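# Swap two tube racks between lab and reception via service window

## Task

Robot r1 begins in the laboratory and r2 in the reception; the connecting door is locked, but a service window is open. Get the green rack, still holding every one of its tubes, standing on the reception's table, and get the grey rack standing on the lab bench. Neither rack nor any tube may touch the floor, or the task fails. Finish by releasing everything and moving the robots away. If either robot falls over or is left tilted, the task fails. A rack counts as placed only if it stays put without a robot supporting it.

## Robot and tools

Robots: r1 and r2 are identical Hello Robot Stretch 3 units. Each has a two-wheel differential base (0.33 m long, 0.34 m wide, passive omni wheel at the rear), a lift carriage on a vertical mast, and a telescoping arm that reaches out to the robot's RIGHT side. The base cannot slide sideways, so moving the gripper forward or back means driving the base. A spin in place pivots about the point halfway between the drive wheels, 0.05 m behind the front edge. With the arm pulled in and wrist folded, the spin sweeps a radius of 0.28 m; an unfolded level wrist reaches outside that.

Frames: the base frame sits on the floor between the drive wheels, x forward, y left, z up. hand_pose is reported in it, at the point where the closed fingertips meet; with all wrist joints at zero its x points up, y back toward the mast, z to the robot's rear. The odometry frame is the base frame where the robot started. Each robot reports in its own frames, so only camera images, lidar_m, wrist_depth_mm and head_depth_mm tell you where one robot is relative to the other.

execute_actions: argument actions is a list holding one action (or empty, which just returns state and pictures). The action is an object keyed by "r1" and/or "r2"; each may contain base, joints and contact_limits. Motions listed together begin at the same moment and may finish at different times. base takes exactly one command: {"translate_m": d}, a straight drive of d metres relative to the current base position, forward positive, range -1 to 1; or {"rotate_rad": d}, a turn in place of d radians relative to the current heading, counter-clockwise (left) positive, range -3.2 to 3.2. joints are absolute targets by name: lift_m 0 to 1.1 (arm height on mast); arm_m 0 to 0.52 (extension); wrist_yaw_rad -1.345 to 4.42 (0 along the arm, positive toward the front, 3.0 folded over the base); wrist_pitch_rad -1.57 to 0.451 (0 level, negative tips fingers down); wrist_roll_rad -2.911 to 2.911 (0 fingers side by side); gripper_m -0.089 to 0.179 (larger is wider; actual fingertip gap is 0.007 m less near closed, 0.025 m less wide open, zero below 0.007); head_pan_rad -3.953 to 1.73 (0 forward, positive left, -1.57 toward the arm); head_tilt_rad -1.53 to 0.419 (negative down). contact_limits takes only arm_m, a motor_effort percent from 1 to 100: the arm stops with contact_stop when its effort reaches that value (negative when retracting); it also caps holding force until the next action. Any action ends within 15 s. Optional cameras lists names from r1_head_camera, r1_nav_camera, r1_wrist_camera, r2_head_camera, r2_nav_camera, r2_wrist_camera, or "all" (omitted or null means all, [] none). Unknown keys or out-of-range numbers reject the whole call. A robot, base or joint left out may keep pushing toward an earlier target without the status showing it. If a result reports a stop, remaining calls in that reply are skipped.

wait: seconds 0 to 10; nothing new is commanded; returns the same as an empty action. zoom_image: camera name and region [x0, y0, x1, y1] in pixels of that camera's latest full image, top-left origin, at most 504 by 504. finished_scene: scene number; ends the scene for good after the last command is held and reports success.

Results: base_status and joint_status describe how each motion ended. done for the base means the wheels turned the commanded amount, slipping included. off_target means it stopped short and may still be pushing. After contact_stop, time_out or torque_fault the old target is dropped; arm and lift go slack after a contact_stop until commanded again (a loaded slack lift can sink). on_its_own lists uncommanded joints; its "held at" value is the target, not the position. base_odometry comes from wheel counts only; heading runs -3.142 to 3.142, left positive. turned_by_wheels and turned_by_imu give turning since the previous result. base_tilt in degrees, forward and right positive, with a fixed bias up to about 4 degrees. motor_effort is percent of maximum, positive toward larger joint values, peak in brackets; readings carry sizeable bias and noise. Positive wheel effort pushes forward. lidar_m: 12 distances in metres from the base origin, 30-degree sectors starting straight ahead and going counter-clockwise (4th left, 7th behind, 10th right), in a plane 0.17 m above the floor, range 0.15 to 12 m, "-" for nothing seen; misses glass and thin legs, sees table legs not tops, and its own body can block sectors 5, 6, 9, 10. wrist_depth_mm (45 to 1000) and head_depth_mm (280 to 4000, sideways image) are 7x7 grids of median depth, read from the top left.

Speed: the base runs at up to 0.30 m/s and 1.9 rad/s only with lift_m under 0.30, arm_m under 0.03 and wrist_yaw_rad over 2.54; otherwise 0.10 m/s and 0.63 rad/s.

Gripping: command gripper_m below the object's width to grasp (lower squeezes harder, but the stall guard eases off, so heavy items may slip; resend a different value to squeeze again). Release by commanding at least 0.02 above the contact value. Neither the reading nor done confirms a grasp; check images.

Cautions: fold or unfold the wrist only with lift_m between 0.32 and 0.95, wrist_pitch_rad -0.4 and roll near 0; once folded the lift may go to 0.25. With yaw below -0.4 keep pitch at -0.5 or lower. Pushing against something fixed with the gripper above about 0.45 m can tip the robot; a second push after a contact_stop is worse. Don't drive while holding or pushing on something immovable. If tipping, reverse the last move in small steps, free the gripper, lower the lift to about 0.2. Wrist servos overloaded for seconds shut off for 10 s. Robots must never press against each other: any base motion after touching the other robot presses hard; nothing reports robot contact. Travel per command differs slightly between robots (under 1 cm per metre usually). Never let racks or tubes reach the floor; avoid drops, slams and hard pushes. Loose objects may occasionally be nudged by outside disturbances.

Each tool is called after "Emit:" as name([rows], argument=value, ...), one row to a line, values as JSON.

## Session

Emit:
execute_actions(actions=[])

Scene clock: 0.00 s.
r1.base_odometry: x=+0.000 y=+0.000 heading=+0.000 (m, m, rad; r1's odometry frame)
r1.turned_by_wheels: +0.000 (rad since the last result)
r1.turned_by_imu: +0.000 (rad since the last result)
r1.base_tilt: forward=+0.7 right=-0.8 (deg)
r1.lidar_m: 1.31 1.96 1.20 1.05 1.05 1.03 0.92 0.92 1.10 2.04 2.30 1.27
r1.head_depth_mm: 1813 2413 - - - 1325 1995 / 1837 2593 - - - 1403 1867 / 1841 2798 - - - 1791 1888 / 1859 2826 3778 3761 3816 2992 2050 / 1880 2828 3652 3692 3682 2971 2042 / 1892 2866 3571 3646 3633 2939 2029 / 1895 2903 3462 3512 3550 2910 2015
r1.base_status: not commanded
r1.joint_positions: lift_m=+0.466 arm_m=-0.003 wrist_yaw_rad=+2.955 wrist_pitch_rad=-0.400 wrist_roll_rad=+0.001 gripper_m=+0.037 head_pan_rad=+0.006 head_tilt_rad=+0.007
r1.joint_status: not commanded
r1.motor_effort: left_wheel=+0 right_wheel=+0 lift_m=+36 arm_m=+1 wrist_yaw_rad=-1 wrist_pitch_rad=+6 wrist_roll_rad=+1 gripper_m=+0 head_pan_rad=+0 head_tilt_rad=+2 (%)
r1.hand_pose: x=+0.0207 y=+0.0807 z=+0.4828 quat_wxyz=(+0.205, +0.703, +0.076, +0.677) (m; r1's base frame)
r1.wrist_depth_mm: 805 - 932 - - - - / 863 - - - - - - / 943 - - - - - - / 954 - - - - - - / 833 835 - 868 852 858 861 / 696 695 - 706 691 729 740 / 600 609 608 613 611 612 625
r2.base_odometry: x=+0.000 y=+0.000 heading=+0.000 (m, m, rad; r2's odometry frame)
r2.turned_by_wheels: +0.000 (rad since the last result)
r2.turned_by_imu: +0.000 (rad since the last result)
r2.base_tilt: forward=-0.9 right=+0.9 (deg)
r2.lidar_m: 2.32 2.51 1.30 1.08 1.06 1.15 0.95 0.94 1.08 1.73 1.72 1.16
r2.head_depth_mm: 1663 2937 3938 - 2370 1476 2037 / 1918 2995 3795 3854 2326 2512 2026 / 1947 3009 3526 3619 2338 2813 2033 / 1979 3088 3444 3479 3522 2754 2016 / 1985 3137 3265 3305 3398 2896 1981 / 1992 3135 3209 3209 3212 2879 2002 / 2028 2989 3066 3110 3106 2802 1964
r2.base_status: not commanded
r2.joint_positions: lift_m=+0.375 arm_m=-0.002 wrist_yaw_rad=+3.053 wrist_pitch_rad=-0.521 wrist_roll_rad=+0.016 gripper_m=+0.037 head_pan_rad=-0.008 head_tilt_rad=+0.012
r2.joint_status: not commanded
r2.motor_effort: left_wheel=+0 right_wheel=+0 lift_m=+28 arm_m=+0 wrist_yaw_rad=+0 wrist_pitch_rad=+6 wrist_roll_rad=+1 gripper_m=+0 head_pan_rad=+0 head_tilt_rad=+3 (%)
r2.hand_pose: x=-0.0026 y=+0.0669 z=+0.3658 quat_wxyz=(+0.214, +0.696, +0.150, +0.669) (m; r2's base frame)
r2.wrist_depth_mm: 880 940 - - - - - / 925 - - - - - - / - - - 986 981 960 968 / 829 823 816 778 777 784 763 / 688 682 670 657 679 642 640 / 577 576 597 583 - 563 557 / 505 515 - - 490 485 479
pictures: r1_head_camera (sideways: a quarter turn clockwise sets it upright), r1_nav_camera (sideways: a quarter turn counterclockwise sets it upright), r1_wrist_camera, r2_head_camera (sideways: a quarter turn clockwise sets it upright), r2_nav_camera (sideways: a quarter turn counterclockwise sets it upright), r2_wrist_camera
Images, in order (width x height): r1_head_camera 896x504, r1_nav_camera 672x504, r1_wrist_camera 644x364, r2_head_camera 896x504, r2_nav_camera 672x504, r2_wrist_camera 644x364.

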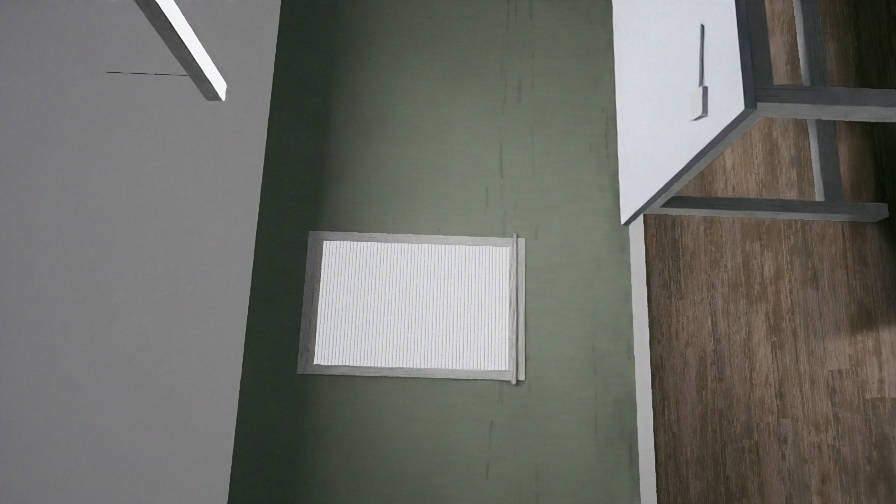

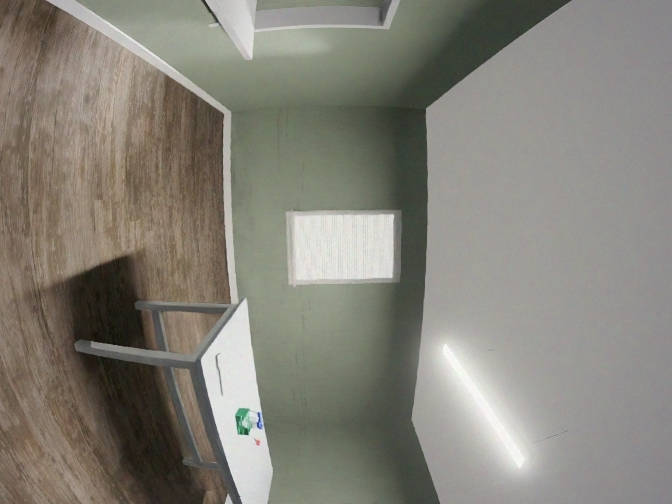

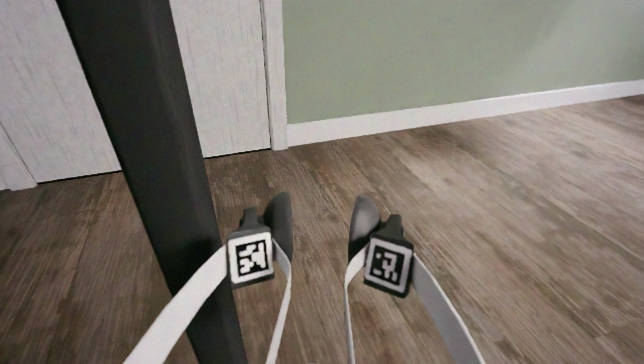

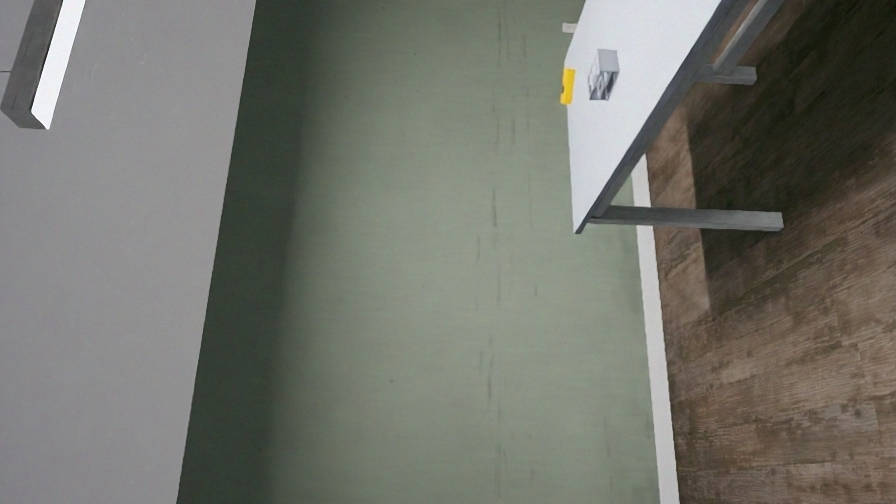

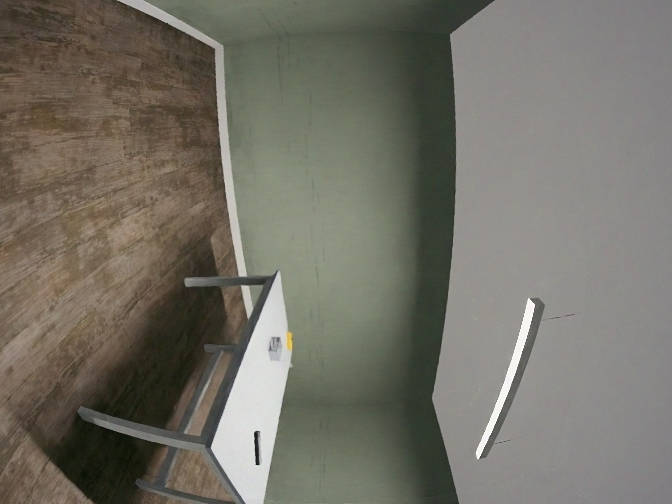

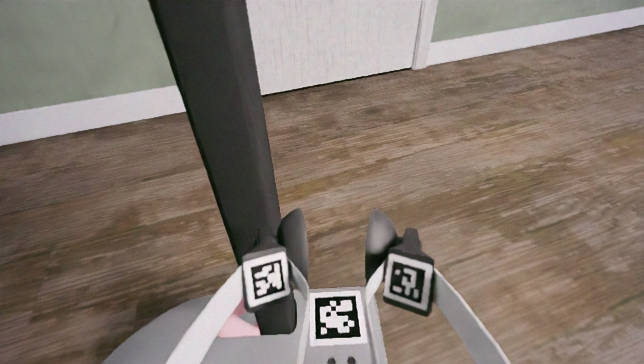

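Emit:
execute_actions([
  {"r1":{"joints":{"head_pan_rad":-0.6,"head_tilt_rad":-0.45}},"r2":{"joints":{"head_pan_rad":-2.2,"head_tilt_rad":-0.3}}},
], cameras=["r1_head_camera","r1_nav_camera","r2_head_camera","r2_nav_camera"])

Emit:
execute_actions([
  {"r1":{"joints":{"head_pan_rad":1.0,"head_tilt_rad":-0.3}},"r2":{"joints":{"head_pan_rad":-0.5,"head_tilt_rad":-0.4}}},
], cameras=["r1_head_camera","r1_nav_camera","r2_head_camera","r2_nav_camera"])

Scene clock: 14.90 s.
r1.base_odometry: x=+0.000 y=+0.000 heading=+0.000 (m, m, rad; r1's odometry frame)
r1.turned_by_wheels: +0.000 (rad since the last result)
r1.turned_by_imu: +0.000 (rad since the last result)
r1.base_tilt: forward=+0.7 right=-0.7 (deg)
r1.lidar_m: 1.31 1.95 1.20 1.05 1.05 1.03 0.92 0.92 1.10 2.05 2.31 1.27
r1.head_depth_mm: 2872 3069 3266 2928 2066 1597 1306 / 3130 3311 3459 2710 2042 1590 1298 / 3379 3594 2424 2801 2023 1574 1293 / 3644 - 1949 2765 2011 1565 1282 / - - 1747 2488 2005 1561 1281 / 3824 - 1849 2337 1975 1541 1268 / 3538 3768 1830 1347 1821 1532 1263
r1.base_status: not commanded
r1.joint_positions: lift_m=+0.466 arm_m=-0.003 wrist_yaw_rad=+2.955 wrist_pitch_rad=-0.400 wrist_roll_rad=+0.001 gripper_m=+0.037 head_pan_rad=-0.593 head_tilt_rad=-0.444
r1.joint_status: all done
r1.motor_effort: left_wheel=+0(0) right_wheel=+0(0) lift_m=+36(36) arm_m=+1(1) wrist_yaw_rad=-1(0) wrist_pitch_rad=+6(7) wrist_roll_rad=+0(0) gripper_m=+0(0) head_pan_rad=-4(35) head_tilt_rad=-2(25) (%)
r1.hand_pose: x=+0.0207 y=+0.0807 z=+0.4828 quat_wxyz=(+0.205, +0.703, +0.076, +0.677) (m; r1's base frame)
r1.wrist_depth_mm: 803 - 931 - - - - / 882 - - - - - - / 944 - - - - - - / 979 - - - - - - / 810 824 - 852 848 900 880 / 704 710 - 720 707 733 746 / 589 613 613 622 615 624 626
r2.base_odometry: x=+0.000 y=+0.000 heading=+0.000 (m, m, rad; r2's odometry frame)
r2.turned_by_wheels: +0.000 (rad since the last result)
r2.turned_by_imu: +0.001 (rad since the last result)
r2.base_tilt: forward=-1.0 right=+1.0 (deg)
r2.lidar_m: 2.31 2.51 1.30 1.08 1.06 1.15 0.95 0.94 1.08 1.73 1.72 1.16
r2.head_depth_mm: 827 865 911 961 1015 1078 1140 / 876 922 974 1032 1081 1160 1234 / 932 984 1040 1108 1174 1265 1321 / 996 1059 1123 1199 1287 1378 1395 / - - - 1363 1400 1520 1425 / 1286 - - 1357 1557 1638 1411 / 1315 - - 1450 1754 1782 1393
r2.base_status: not commanded
r2.joint_positions: lift_m=+0.375 arm_m=-0.002 wrist_yaw_rad=+3.053 wrist_pitch_rad=-0.521 wrist_roll_rad=+0.016 gripper_m=+0.037 head_pan_rad=-2.193 head_tilt_rad=-0.296
r2.joint_status: all done
r2.motor_effort: left_wheel=+0(0) right_wheel=+0(0) lift_m=+27(27) arm_m=+1(1) wrist_yaw_rad=+0(1) wrist_pitch_rad=+6(6) wrist_roll_rad=+0(0) gripper_m=+0(0) head_pan_rad=-4(38) head_tilt_rad=-3(25) (%)
r2.hand_pose: x=-0.0026 y=+0.0669 z=+0.3658 quat_wxyz=(+0.214, +0.696, +0.150, +0.669) (m; r2's base frame)
r2.wrist_depth_mm: 875 944 - - - - - / 921 - - - - - - / 994 - - 999 984 959 968 / 822 817 836 790 809 777 780 / 690 688 663 660 668 647 641 / 578 575 581 586 - 558 553 / 514 518 - - 490 486 486
pictures: r1_head_camera (sideways: a quarter turn clockwise sets it upright), r1_nav_camera (sideways: a quarter turn counterclockwise sets it upright), r2_head_camera (sideways: a quarter turn clockwise sets it upright), r2_nav_camera (sideways: a quarter turn counterclockwise sets it upright)
Images, in order (width x height): r1_head_camera 896x504, r1_nav_camera 672x504, r2_head_camera 896x504, r2_nav_camera 672x504.

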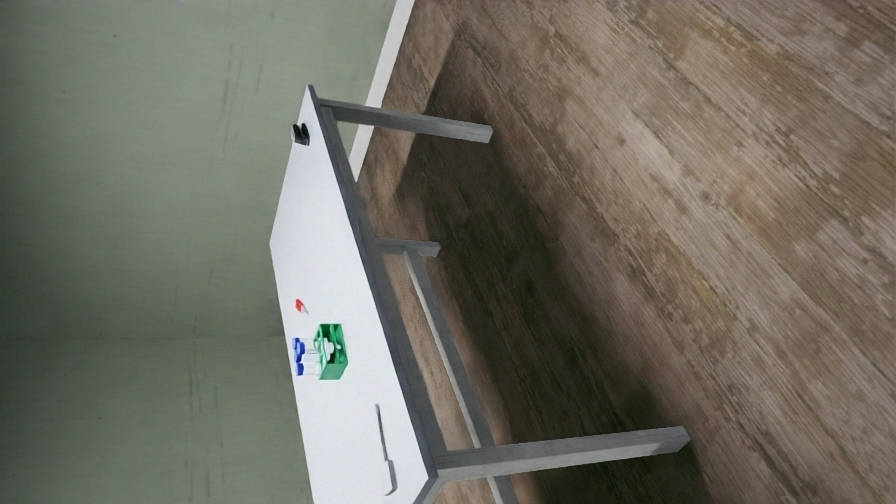

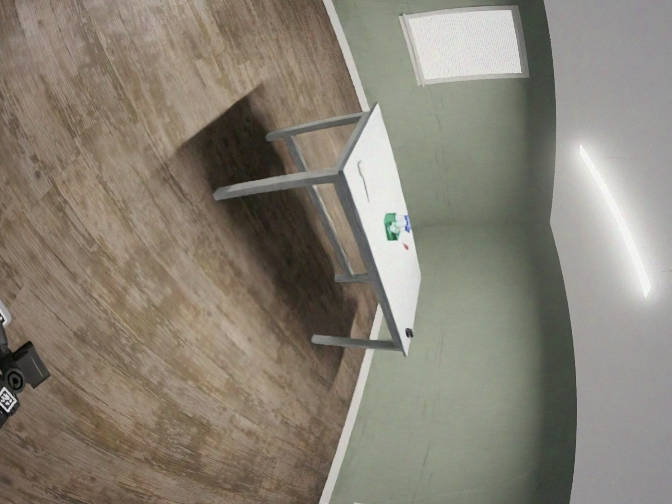

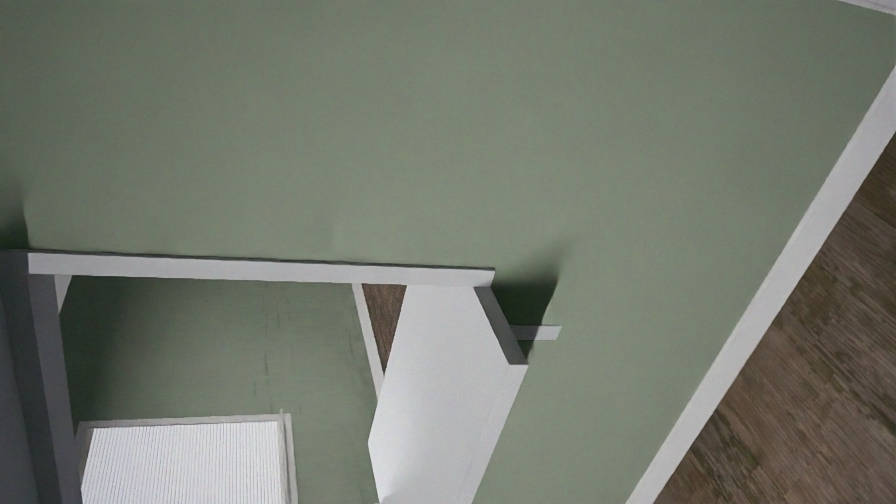

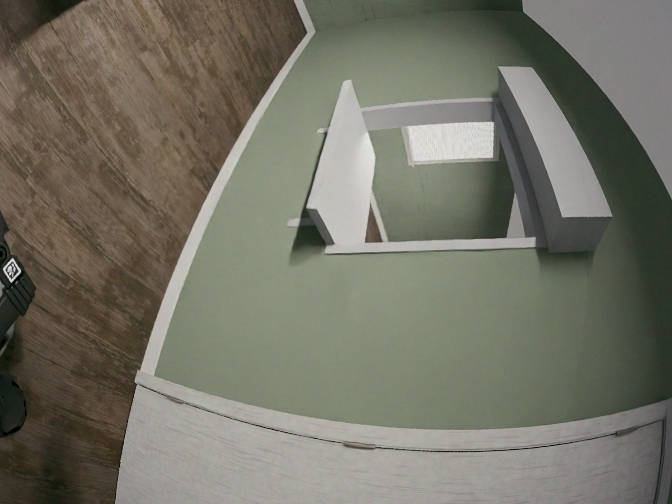

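Scene clock: 16.33 s.
r1.base_odometry: x=+0.000 y=+0.000 heading=+0.000 (m, m, rad; r1's odometry frame)
r1.turned_by_wheels: +0.000 (rad since the last result)
r1.turned_by_imu: +0.000 (rad since the last result)
r1.base_tilt: forward=+0.7 right=-0.8 (deg)
r1.lidar_m: 1.31 1.95 1.20 1.04 1.05 1.03 0.92 0.92 1.10 2.05 2.31 1.27
r1.head_depth_mm: 1864 2061 2301 2640 2507 1838 1446 / 1628 1885 2007 2117 2294 1816 1444 / 1451 - - 1790 2017 1811 1431 / 1300 - - 1555 1746 1762 1417 / 1164 - - 1414 1529 1613 1406 / 1063 1124 1194 1274 1363 1458 1402 / 978 1030 1089 1154 1225 1312 1340
r1.base_status: not commanded
r1.joint_positions: lift_m=+0.466 arm_m=-0.003 wrist_yaw_rad=+2.955 wrist_pitch_rad=-0.400 wrist_roll_rad=+0.001 gripper_m=+0.037 head_pan_rad=+0.993 head_tilt_rad=-0.310
r1.joint_status: all done
r1.motor_effort: left_wheel=+0(0) right_wheel=+0(0) lift_m=+36(37) arm_m=+1(1) wrist_yaw_rad=+0(0) wrist_pitch_rad=+6(7) wrist_roll_rad=+1(0) gripper_m=+1(0) head_pan_rad=+3(33) head_tilt_rad=+4(14) (%)
r1.hand_pose: x=+0.0207 y=+0.0807 z=+0.4828 quat_wxyz=(+0.205, +0.703, +0.076, +0.677) (m; r1's base frame)
r1.wrist_depth_mm: 803 - 948 - - - - / 860 - - - - - - / 921 - - - - - - / 978 - - - - - - / 840 839 - 836 863 894 886 / 699 703 - 720 709 718 728 / 603 611 615 617 616 632 628
r2.base_odometry: x=+0.000 y=+0.000 heading=+0.000 (m, m, rad; r2's odometry frame)
r2.turned_by_wheels: +0.000 (rad since the last result)
r2.turned_by_imu: +0.000 (rad since the last result)
r2.base_tilt: forward=-1.0 right=+1.0 (deg)
r2.lidar_m: 2.30 2.51 1.30 1.08 1.06 1.15 0.95 0.94 1.08 1.73 1.73 1.16
r2.head_depth_mm: 3295 3479 3726 2940 2166 1638 1343 / 3539 3788 3885 1836 1980 1652 1338 / 3806 - - 1373 2037 1626 1331 / - - 2111 1403 2016 1564 1323 / 3844 - 2061 2462 2075 1619 1304 / 3491 3674 1938 2715 2073 1596 1304 / 3157 3368 2192 2880 2031 1585 1296
r2.base_status: not commanded
r2.joint_positions: lift_m=+0.375 arm_m=-0.002 wrist_yaw_rad=+3.053 wrist_pitch_rad=-0.521 wrist_roll_rad=+0.016 gripper_m=+0.037 head_pan_rad=-0.507 head_tilt_rad=-0.395
r2.joint_status: all done
r2.motor_effort: left_wheel=+0(0) right_wheel=-1(0) lift_m=+27(27) arm_m=+1(1) wrist_yaw_rad=+0(0) wrist_pitch_rad=+6(6) wrist_roll_rad=+0(1) gripper_m=+0(0) head_pan_rad=+3(34) head_tilt_rad=-3(15) (%)
r2.hand_pose: x=-0.0026 y=+0.0669 z=+0.3658 quat_wxyz=(+0.214, +0.696, +0.150, +0.669) (m; r2's base frame)
r2.wrist_depth_mm: 870 940 - - - - - / 953 - - - - - - / - - - - 997 980 963 / 819 813 806 806 795 773 775 / 704 695 670 657 673 650 639 / 576 577 592 581 - 554 555 / 510 520 - - 492 489 481
pictures: r1_head_camera (sideways: a quarter turn clockwise sets it upright), r1_nav_camera (sideways: a quarter turn counterclockwise sets it upright), r2_head_camera (sideways: a quarter turn clockwise sets it upright), r2_nav_camera (sideways: a quarter turn counterclockwise sets it upright)
Images, in order (width x height): r1_head_camera 896x504, r1_nav_camera 672x504, r2_head_camera 896x504, r2_nav_camera 672x504.

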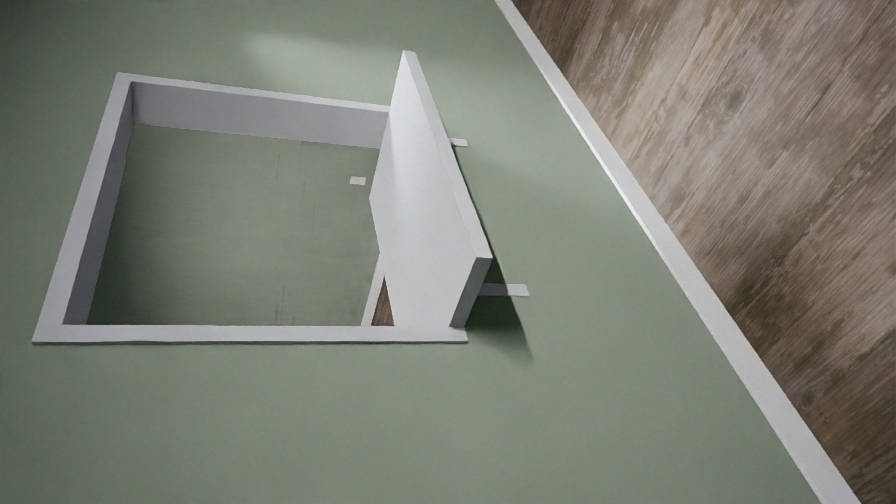

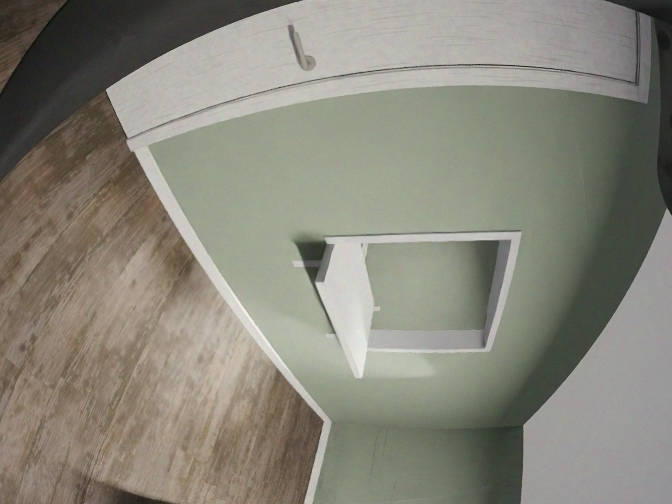

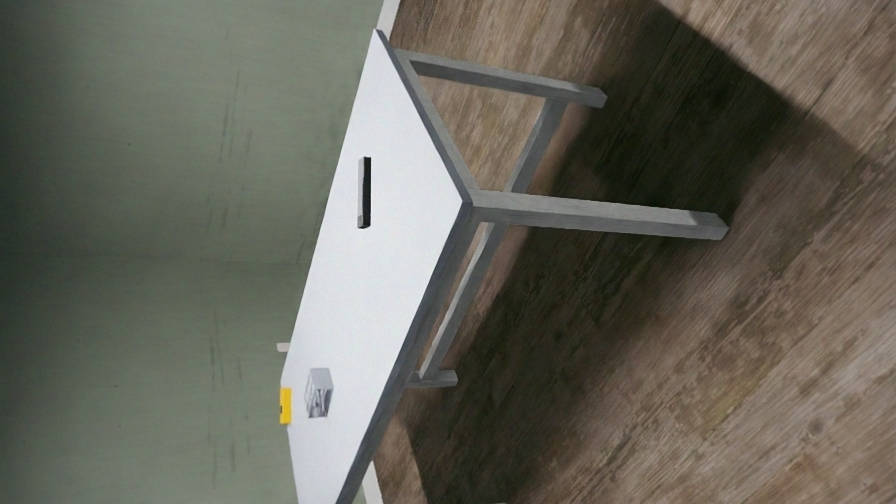

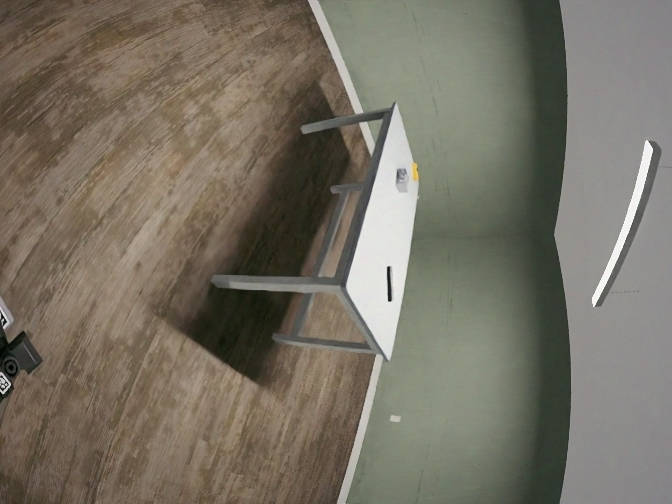

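Emit:
zoom_image(camera="r2_head_camera", region=[250, 330, 410, 460])

Emit:
execute_actions([
  {"r1":{"joints":{"lift_m":0.28,"head_pan_rad":-1.2,"head_tilt_rad":-0.6}},"r2":{"joints":{"lift_m":0.28,"head_pan_rad":-1.0,"head_tilt_rad":-0.6}}},
], cameras=[])

Emit:
execute_actions([
  {"r1":{"base":{"translate_m":1.0}},"r2":{"base":{"translate_m":1.0}}},
], cameras=["r1_head_camera","r1_nav_camera","r2_head_camera","r2_nav_camera"])

Region (250, 330, 410, 460) of r2_head_camera's 896x504 image, scaled by 3.150, with more detail than that image has; it fills the top 410 rows of this view, and the rest is white.

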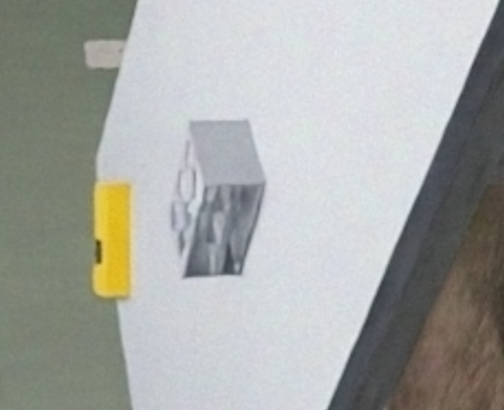

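Scene clock: 68.50 s.
r1.base_odometry: x=+0.000 y=+0.000 heading=+0.000 (m, m, rad; r1's odometry frame)
r1.turned_by_wheels: +0.000 (rad since the last result)
r1.turned_by_imu: +0.000 (rad since the last result)
r1.base_tilt: forward=+0.7 right=-0.7 (deg)
r1.lidar_m: 1.31 1.95 1.20 1.05 1.05 1.03 0.92 0.92 1.10 2.05 2.30 1.27
r1.head_depth_mm: 2611 2887 3073 2251 1750 1428 1205 / 2635 2901 3085 2227 1735 1413 1196 / 2667 2981 3053 2213 1729 1410 1193 / 2706 3018 3037 2189 1710 1398 1188 / 2745 3086 3013 2154 1700 1392 1185 / 2775 3099 2936 2147 1673 1379 1171 / 2811 3158 2766 2124 1673 1375 1170
r1.base_status: not commanded
r1.joint_positions: lift_m=+0.280 arm_m=-0.003 wrist_yaw_rad=+2.955 wrist_pitch_rad=-0.401 wrist_roll_rad=+0.001 gripper_m=+0.037 head_pan_rad=-1.193 head_tilt_rad=-0.592
r1.joint_status: all done
r1.motor_effort: left_wheel=+0(0) right_wheel=+0(0) lift_m=+29(36) arm_m=+1(1) wrist_yaw_rad=+0(0) wrist_pitch_rad=+7(7) wrist_roll_rad=+1(1) gripper_m=+1(0) head_pan_rad=-3(35) head_tilt_rad=-2(22) (%)
r1.hand_pose: x=+0.0207 y=+0.0807 z=+0.2968 quat_wxyz=(+0.205, +0.703, +0.076, +0.677) (m; r1's base frame)
r1.wrist_depth_mm: 828 - 975 - - - - / 863 - - - - - - / 902 - 942 977 971 - - / 710 721 720 732 728 762 751 / 566 579 - 592 612 599 616 / 475 496 - 510 490 506 509 / - - - - 429 431 436
r2.base_odometry: x=+0.000 y=+0.000 heading=+0.000 (m, m, rad; r2's odometry frame)
r2.turned_by_wheels: +0.000 (rad since the last result)
r2.turned_by_imu: +0.001 (rad since the last result)
r2.base_tilt: forward=-0.9 right=+1.0 (deg)
r2.lidar_m: 2.32 2.51 1.30 1.08 1.06 1.15 0.95 0.94 1.08 1.74 1.72 1.16
r2.head_depth_mm: 2934 3225 2961 2189 1719 1417 1196 / 3028 3385 3009 2171 1702 1401 1188 / 3077 3415 2869 2137 1696 1398 1192 / 3180 3558 2844 2147 1672 1396 1174 / 3272 3610 2748 2020 1662 1384 1180 / 3369 3528 2465 2014 1676 1371 1170 / 3467 3711 1280 1876 1552 1362 1168
r2.base_status: not commanded
r2.joint_positions: lift_m=+0.280 arm_m=-0.002 wrist_yaw_rad=+3.053 wrist_pitch_rad=-0.522 wrist_roll_rad=+0.016 gripper_m=+0.037 head_pan_rad=-0.993 head_tilt_rad=-0.592
r2.joint_status: all done
r2.motor_effort: left_wheel=+0(0) right_wheel=-1(0) lift_m=+20(26) arm_m=+0(0) wrist_yaw_rad=-1(1) wrist_pitch_rad=+6(6) wrist_roll_rad=+0(0) gripper_m=+0(0) head_pan_rad=-4(29) head_tilt_rad=-4(22) (%)
r2.hand_pose: x=-0.0026 y=+0.0668 z=+0.2705 quat_wxyz=(+0.214, +0.696, +0.150, +0.669) (m; r2's base frame)
r2.wrist_depth_mm: 855 964 - - - - - / 907 990 - - - - - / 857 828 - 807 796 770 769 / 672 670 655 644 622 628 619 / 554 549 561 548 540 518 516 / 476 - - - - 445 446 / - - - - 394 390 386
pictures: none
No camera images: the call's "cameras" was empty. Leave "cameras" out to get every camera's image.

Scene clock: 73.60 s.
r1.base_odometry: x=+1.000 y=+0.000 heading=+0.000 (m, m, rad; r1's odometry frame)
r1.turned_by_wheels: +0.000 (rad since the last result)
r1.turned_by_imu: +0.006 (rad since the last result)
r1.base_tilt: forward=+0.8 right=-0.7 (deg)
r1.lidar_m: 0.88 2.30 1.42 1.27 1.27 1.50 1.90 1.90 2.28 3.05 0.41 0.88
r1.head_depth_mm: 2446 2690 2903 2253 1751 1431 1210 / 2475 2711 2936 2240 1728 1414 1198 / 2520 2768 2935 2197 1713 1402 1194 / 2547 2751 1267 1944 1694 1399 1183 / 2589 2794 1251 897 703 739 1132 / 2620 2822 1171 887 695 618 1123 / 2660 2894 1212 880 685 654 1165
r1.base_status: done
r1.joint_positions: lift_m=+0.280 arm_m=-0.003 wrist_yaw_rad=+2.955 wrist_pitch_rad=-0.401 wrist_roll_rad=+0.001 gripper_m=+0.037 head_pan_rad=-1.193 head_tilt_rad=-0.592
r1.joint_status: not commanded
r1.motor_effort: left_wheel=-1(9) right_wheel=+1(8) lift_m=+29(29) arm_m=+1(1) wrist_yaw_rad=-1(0) wrist_pitch_rad=+7(7) wrist_roll_rad=+0(0) gripper_m=+0(0) head_pan_rad=-3(4) head_tilt_rad=-3(3) (%)
r1.hand_pose: x=+0.0207 y=+0.0807 z=+0.2968 quat_wxyz=(+0.205, +0.703, +0.076, +0.677) (m; r1's base frame)
r1.wrist_depth_mm: 962 - - - - - - / - - - - - - - / 924 - 947 989 976 - - / 699 710 745 738 730 741 757 / 574 580 - 598 602 603 613 / 479 501 - 509 487 503 507 / - - - - 432 430 439
r2.base_odometry: x=+1.000 y=+0.000 heading=+0.000 (m, m, rad; r2's odometry frame)
r2.turned_by_wheels: +0.000 (rad since the last result)
r2.turned_by_imu: -0.002 (rad since the last result)
r2.base_tilt: forward=-0.9 right=+0.9 (deg)
r2.lidar_m: 1.32 2.42 1.72 1.42 1.42 1.56 1.89 1.90 2.12 0.65 1.26 1.41
r2.head_depth_mm: 2690 3003 1234 899 775 1310 1153 / 2769 3060 1217 889 801 1404 1176 / 2830 3144 1207 886 1554 1397 1189 / 2916 3202 1192 874 1584 1392 1179 / 2956 3275 1182 865 1615 1389 1179 / 3068 3403 1166 862 1654 1381 1169 / 3135 3517 1149 881 1639 1367 1159
r2.base_status: done
r2.joint_positions: lift_m=+0.280 arm_m=-0.002 wrist_yaw_rad=+3.053 wrist_pitch_rad=-0.522 wrist_roll_rad=+0.016 gripper_m=+0.037 head_pan_rad=-0.993 head_tilt_rad=-0.593
r2.joint_status: not commanded
r2.motor_effort: left_wheel=+0(5) right_wheel=+0(6) lift_m=+20(20) arm_m=+0(0) wrist_yaw_rad=+0(1) wrist_pitch_rad=+6(6) wrist_roll_rad=+0(0) gripper_m=+0(0) head_pan_rad=-4(4) head_tilt_rad=-3(4) (%)
r2.hand_pose: x=-0.0026 y=+0.0667 z=+0.2705 quat_wxyz=(+0.214, +0.696, +0.150, +0.669) (m; r2's base frame)
r2.wrist_depth_mm: - - - - - - - / - - - - - - - / 831 830 - 809 788 770 764 / 669 651 656 638 628 618 614 / 553 548 558 551 545 518 515 / 473 - - - - 450 439 / - - - - 391 394 389
pictures: r1_head_camera (sideways: a quarter turn clockwise sets it upright), r1_nav_camera (sideways: a quarter turn counterclockwise sets it upright), r2_head_camera (sideways: a quarter turn clockwise sets it upright), r2_nav_camera (sideways: a quarter turn counterclockwise sets it upright)
Images, in order (width x height): r1_head_camera 896x504, r1_nav_camera 672x504, r2_head_camera 896x504, r2_nav_camera 672x504.

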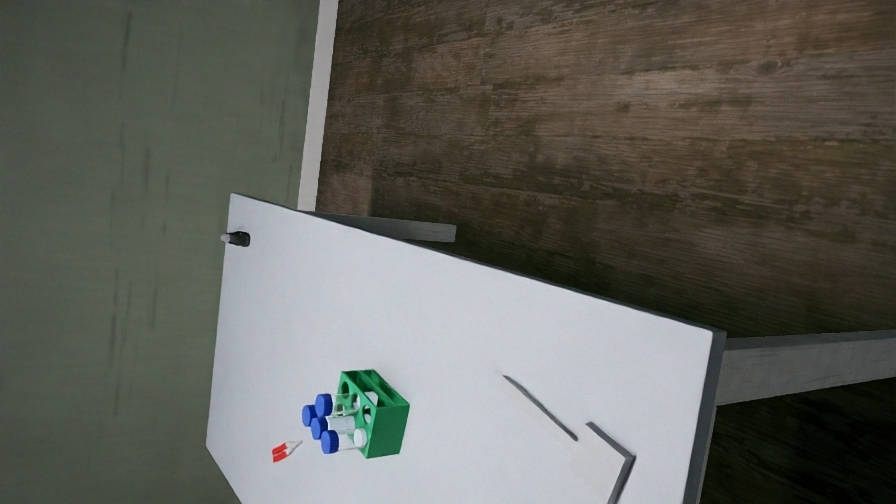

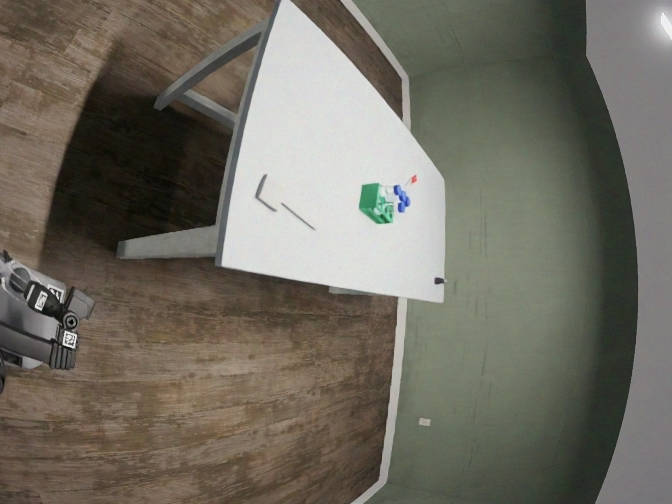

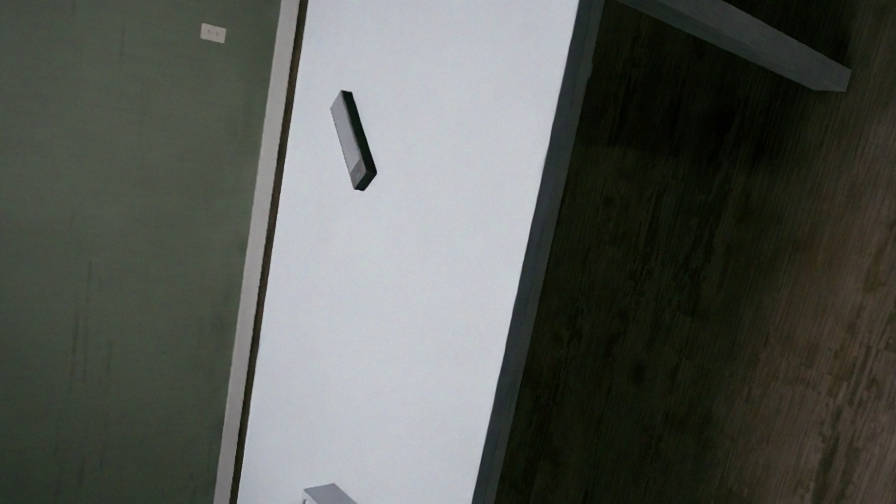

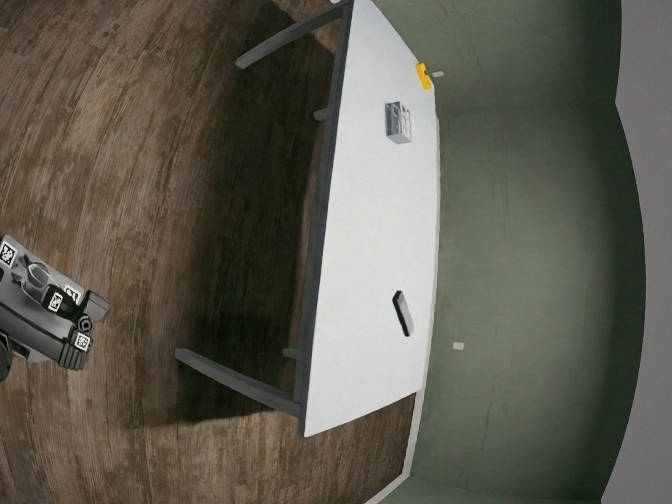

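Emit:
zoom_image(camera="r1_head_camera", region=[270, 340, 450, 490])

Region (270, 340, 450, 490) of r1_head_camera's 896x504 image, scaled by 2.800, with more detail than that image has.

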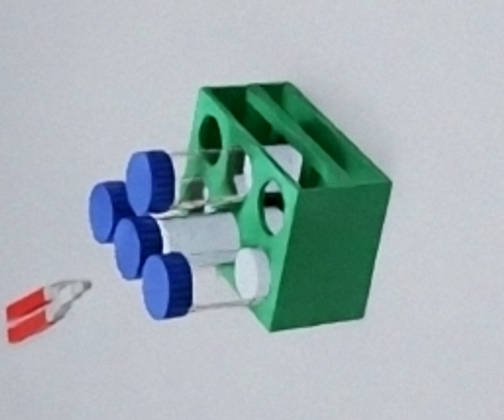

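Emit:
execute_actions([
  {"r1":{"base":{"translate_m":0.25},"joints":{"lift_m":0.65,"gripper_m":0.15,"head_pan_rad":-1.5,"head_tilt_rad":-0.7}},"r2":{"base":{"translate_m":0.66},"joints":{"head_pan_rad":-1.57,"head_tilt_rad":-0.75}}},
], cameras=["r1_nav_camera"])

Emit:
execute_actions([
  {"r1":{"joints":{"lift_m":0.86}},"r2":{"base":{"rotate_rad":0.34},"joints":{"lift_m":0.55,"wrist_pitch_rad":-0.4}}},
], cameras=["r1_nav_camera","r2_head_camera"])

Scene clock: 121.67 s.
r1.base_odometry: x=+1.250 y=+0.000 heading=+0.000 (m, m, rad; r1's odometry frame)
r1.turned_by_wheels: +0.000 (rad since the last result)
r1.turned_by_imu: +0.002 (rad since the last result)
r1.base_tilt: forward=+0.7 right=-0.7 (deg)
r1.lidar_m: 2.63 2.39 1.48 1.31 1.32 1.59 2.14 2.15 2.57 0.34 0.99 0.64
r1.head_depth_mm: 2637 3001 2602 1968 1602 1342 1161 / 2601 2954 2555 1967 1590 1338 1174 / 2569 2936 2525 1927 1576 1270 1169 / 2538 2855 2306 795 644 582 809 / 2491 1454 1022 787 640 578 1166 / 2481 1429 1009 778 633 561 1132 / 2444 1413 858 772 630 558 1126
r1.base_status: done
r1.joint_positions: lift_m=+0.650 arm_m=-0.003 wrist_yaw_rad=+2.955 wrist_pitch_rad=-0.401 wrist_roll_rad=+0.001 gripper_m=+0.150 head_pan_rad=-1.493 head_tilt_rad=-0.691
r1.joint_status: all done
r1.motor_effort: left_wheel=-1(9) right_wheel=+1(7) lift_m=+43(42) arm_m=+1(1) wrist_yaw_rad=+0(0) wrist_pitch_rad=+7(7) wrist_roll_rad=+0(1) gripper_m=+0(94) head_pan_rad=-3(23) head_tilt_rad=-3(11) (%)
r1.hand_pose: x=+0.0207 y=+0.0806 z=+0.6663 quat_wxyz=(+0.205, +0.703, +0.076, +0.677) (m; r1's base frame)
r1.wrist_depth_mm: - - - - - - - / - - - - - - - / - - - - - - - / - - - - - - - / - - - - - - - / 926 884 941 945 926 - 970 / 780 796 821 805 803 809 815
r2.base_odometry: x=+1.660 y=+0.000 heading=+0.000 (m, m, rad; r2's odometry frame)
r2.turned_by_wheels: +0.000 (rad since the last result)
r2.turned_by_imu: -0.001 (rad since the last result)
r2.base_tilt: forward=-0.9 right=+0.9 (deg)
r2.lidar_m: 0.71 1.80 1.98 1.64 1.64 1.80 2.53 0.92 0.92 1.05 1.04 0.68
r2.head_depth_mm: 3148 1257 937 746 1478 1315 1136 / 3033 1236 927 746 1438 1296 1130 / 2955 3000 920 739 1409 1285 1131 / 2855 2962 905 730 657 1280 1128 / 2724 2933 901 728 637 1276 1120 / 2687 2860 891 723 618 1265 1116 / 2562 2787 888 713 601 1268 1108
r2.base_status: done
r2.joint_positions: lift_m=+0.280 arm_m=-0.002 wrist_yaw_rad=+3.053 wrist_pitch_rad=-0.522 wrist_roll_rad=+0.016 gripper_m=+0.037 head_pan_rad=-1.563 head_tilt_rad=-0.740
r2.joint_status: all done
r2.motor_effort: left_wheel=+0(5) right_wheel=-1(6) lift_m=+19(20) arm_m=+0(0) wrist_yaw_rad=+0(1) wrist_pitch_rad=+6(6) wrist_roll_rad=+0(0) gripper_m=+0(0) head_pan_rad=-4(32) head_tilt_rad=-4(21) (%)
r2.hand_pose: x=-0.0026 y=+0.0667 z=+0.2704 quat_wxyz=(+0.214, +0.696, +0.150, +0.669) (m; r2's base frame)
r2.wrist_depth_mm: - - - - - - - / - - - - - - 998 / 855 825 - 800 798 762 760 / 670 664 650 650 634 627 618 / 551 550 562 553 547 524 509 / 470 - - - - 448 451 / - - - - 391 391 388
pictures: r1_nav_camera (sideways: a quarter turn counterclockwise sets it upright)
Images, in order (width x height): r1_nav_camera 672x504.

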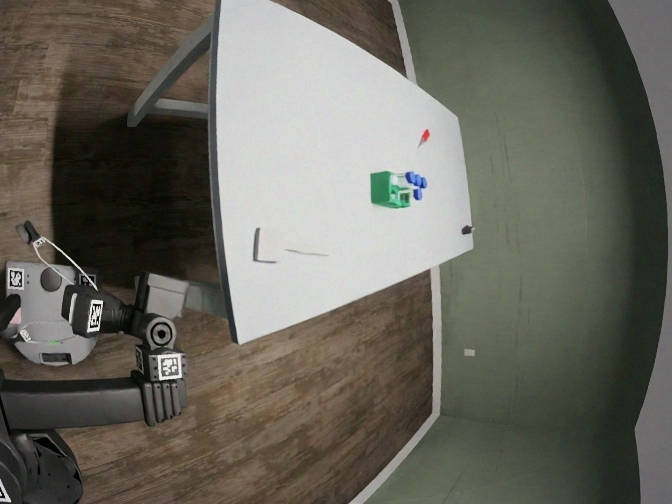

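Scene clock: 124.97 s.
r1.base_odometry: x=+1.250 y=+0.000 heading=+0.000 (m, m, rad; r1's odometry frame)
r1.turned_by_wheels: +0.000 (rad since the last result)
r1.turned_by_imu: +0.000 (rad since the last result)
r1.base_tilt: forward=+0.7 right=-0.8 (deg)
r1.lidar_m: 2.64 2.38 1.47 1.32 1.32 1.58 2.14 2.14 2.58 0.34 0.99 0.64
r1.head_depth_mm: 2629 2988 2586 1988 1597 - - / 2587 2926 2554 1954 1590 - - / 2567 2904 2515 1943 1576 1364 - / 2526 2846 2321 794 645 - - / 2518 1456 1022 785 640 - 1093 / 2464 1428 1012 779 635 561 1128 / 2420 1405 856 771 632 558 1128
r1.base_status: not commanded
r1.joint_positions: lift_m=+0.860 arm_m=-0.003 wrist_yaw_rad=+2.955 wrist_pitch_rad=-0.401 wrist_roll_rad=+0.001 gripper_m=+0.150 head_pan_rad=-1.493 head_tilt_rad=-0.691
r1.joint_status: all done
r1.motor_effort: left_wheel=-1(2) right_wheel=+0(1) lift_m=+43(47) arm_m=+1(1) wrist_yaw_rad=-1(1) wrist_pitch_rad=+7(7) wrist_roll_rad=+1(0) gripper_m=+0(0) head_pan_rad=-3(3) head_tilt_rad=-4(4) (%)
r1.hand_pose: x=+0.0207 y=+0.0806 z=+0.8763 quat_wxyz=(+0.205, +0.703, +0.076, +0.677) (m; r1's base frame)
r1.wrist_depth_mm: - - - - - - - / - - - - - - - / - - - - - - - / - - - - - - - / - - - - - - - / - - - - - - - / - - - - - - -
r2.base_odometry: x=+1.660 y=+0.000 heading=+0.340 (m, m, rad; r2's odometry frame)
r2.turned_by_wheels: +0.340 (rad since the last result)
r2.turned_by_imu: +0.335 (rad since the last result)
r2.base_tilt: forward=-0.9 right=+0.9 (deg)
r2.lidar_m: 1.80 1.87 1.69 1.63 1.70 2.31 2.52 0.92 1.09 1.05 1.09 0.68
r2.head_depth_mm: 2657 2912 934 743 650 1307 1132 / 2699 2893 923 739 650 1301 1152 / 2687 2901 917 738 644 1291 1164 / 2756 2927 914 731 639 1288 1168 / 2741 2896 899 725 635 1274 1161 / 2697 2872 894 718 629 1277 1112 / 2718 2860 886 716 642 1256 1107
r2.base_status: done
r2.joint_positions: lift_m=+0.550 arm_m=-0.002 wrist_yaw_rad=+3.053 wrist_pitch_rad=-0.419 wrist_roll_rad=+0.016 gripper_m=+0.037 head_pan_rad=-1.563 head_tilt_rad=-0.741
r2.joint_status: all done
r2.motor_effort: left_wheel=-2(8) right_wheel=+3(9) lift_m=+35(39) arm_m=+0(1) wrist_yaw_rad=-1(1) wrist_pitch_rad=+7(9) wrist_roll_rad=+0(0) gripper_m=+0(0) head_pan_rad=-3(4) head_tilt_rad=-5(5) (%)
r2.hand_pose: x=-0.0014 y=+0.0808 z=+0.5620 quat_wxyz=(+0.179, +0.703, +0.115, +0.679) (m; r2's base frame)
r2.wrist_depth_mm: - - - - - - - / - - - - - - - / - - - - - - - / - - - - - - - / - - - - - 966 994 / 881 856 848 827 - 825 817 / 746 744 704 734 699 708 697
pictures: r1_nav_camera (sideways: a quarter turn counterclockwise sets it upright), r2_head_camera (sideways: a quarter turn clockwise sets it upright)
Images, in order (width x height): r1_nav_camera 672x504, r2_head_camera 896x504.

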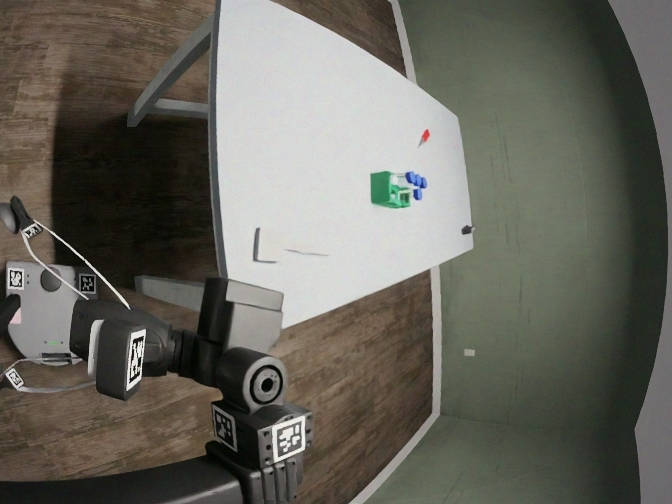

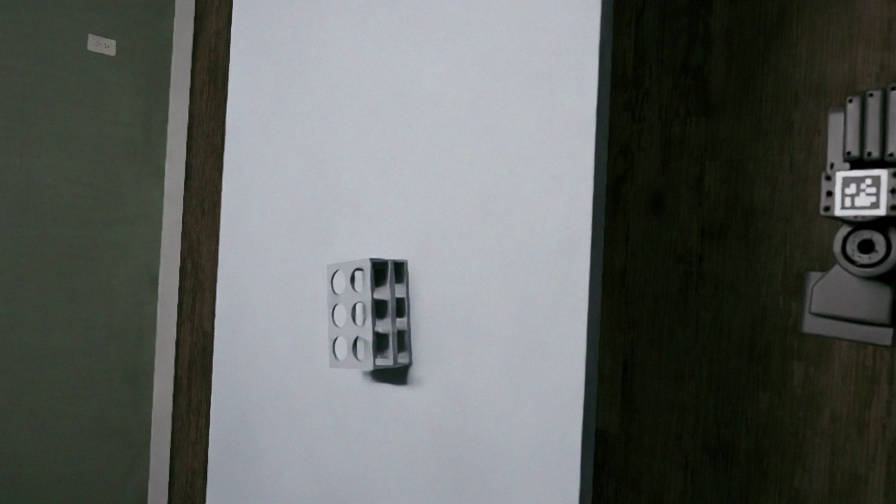

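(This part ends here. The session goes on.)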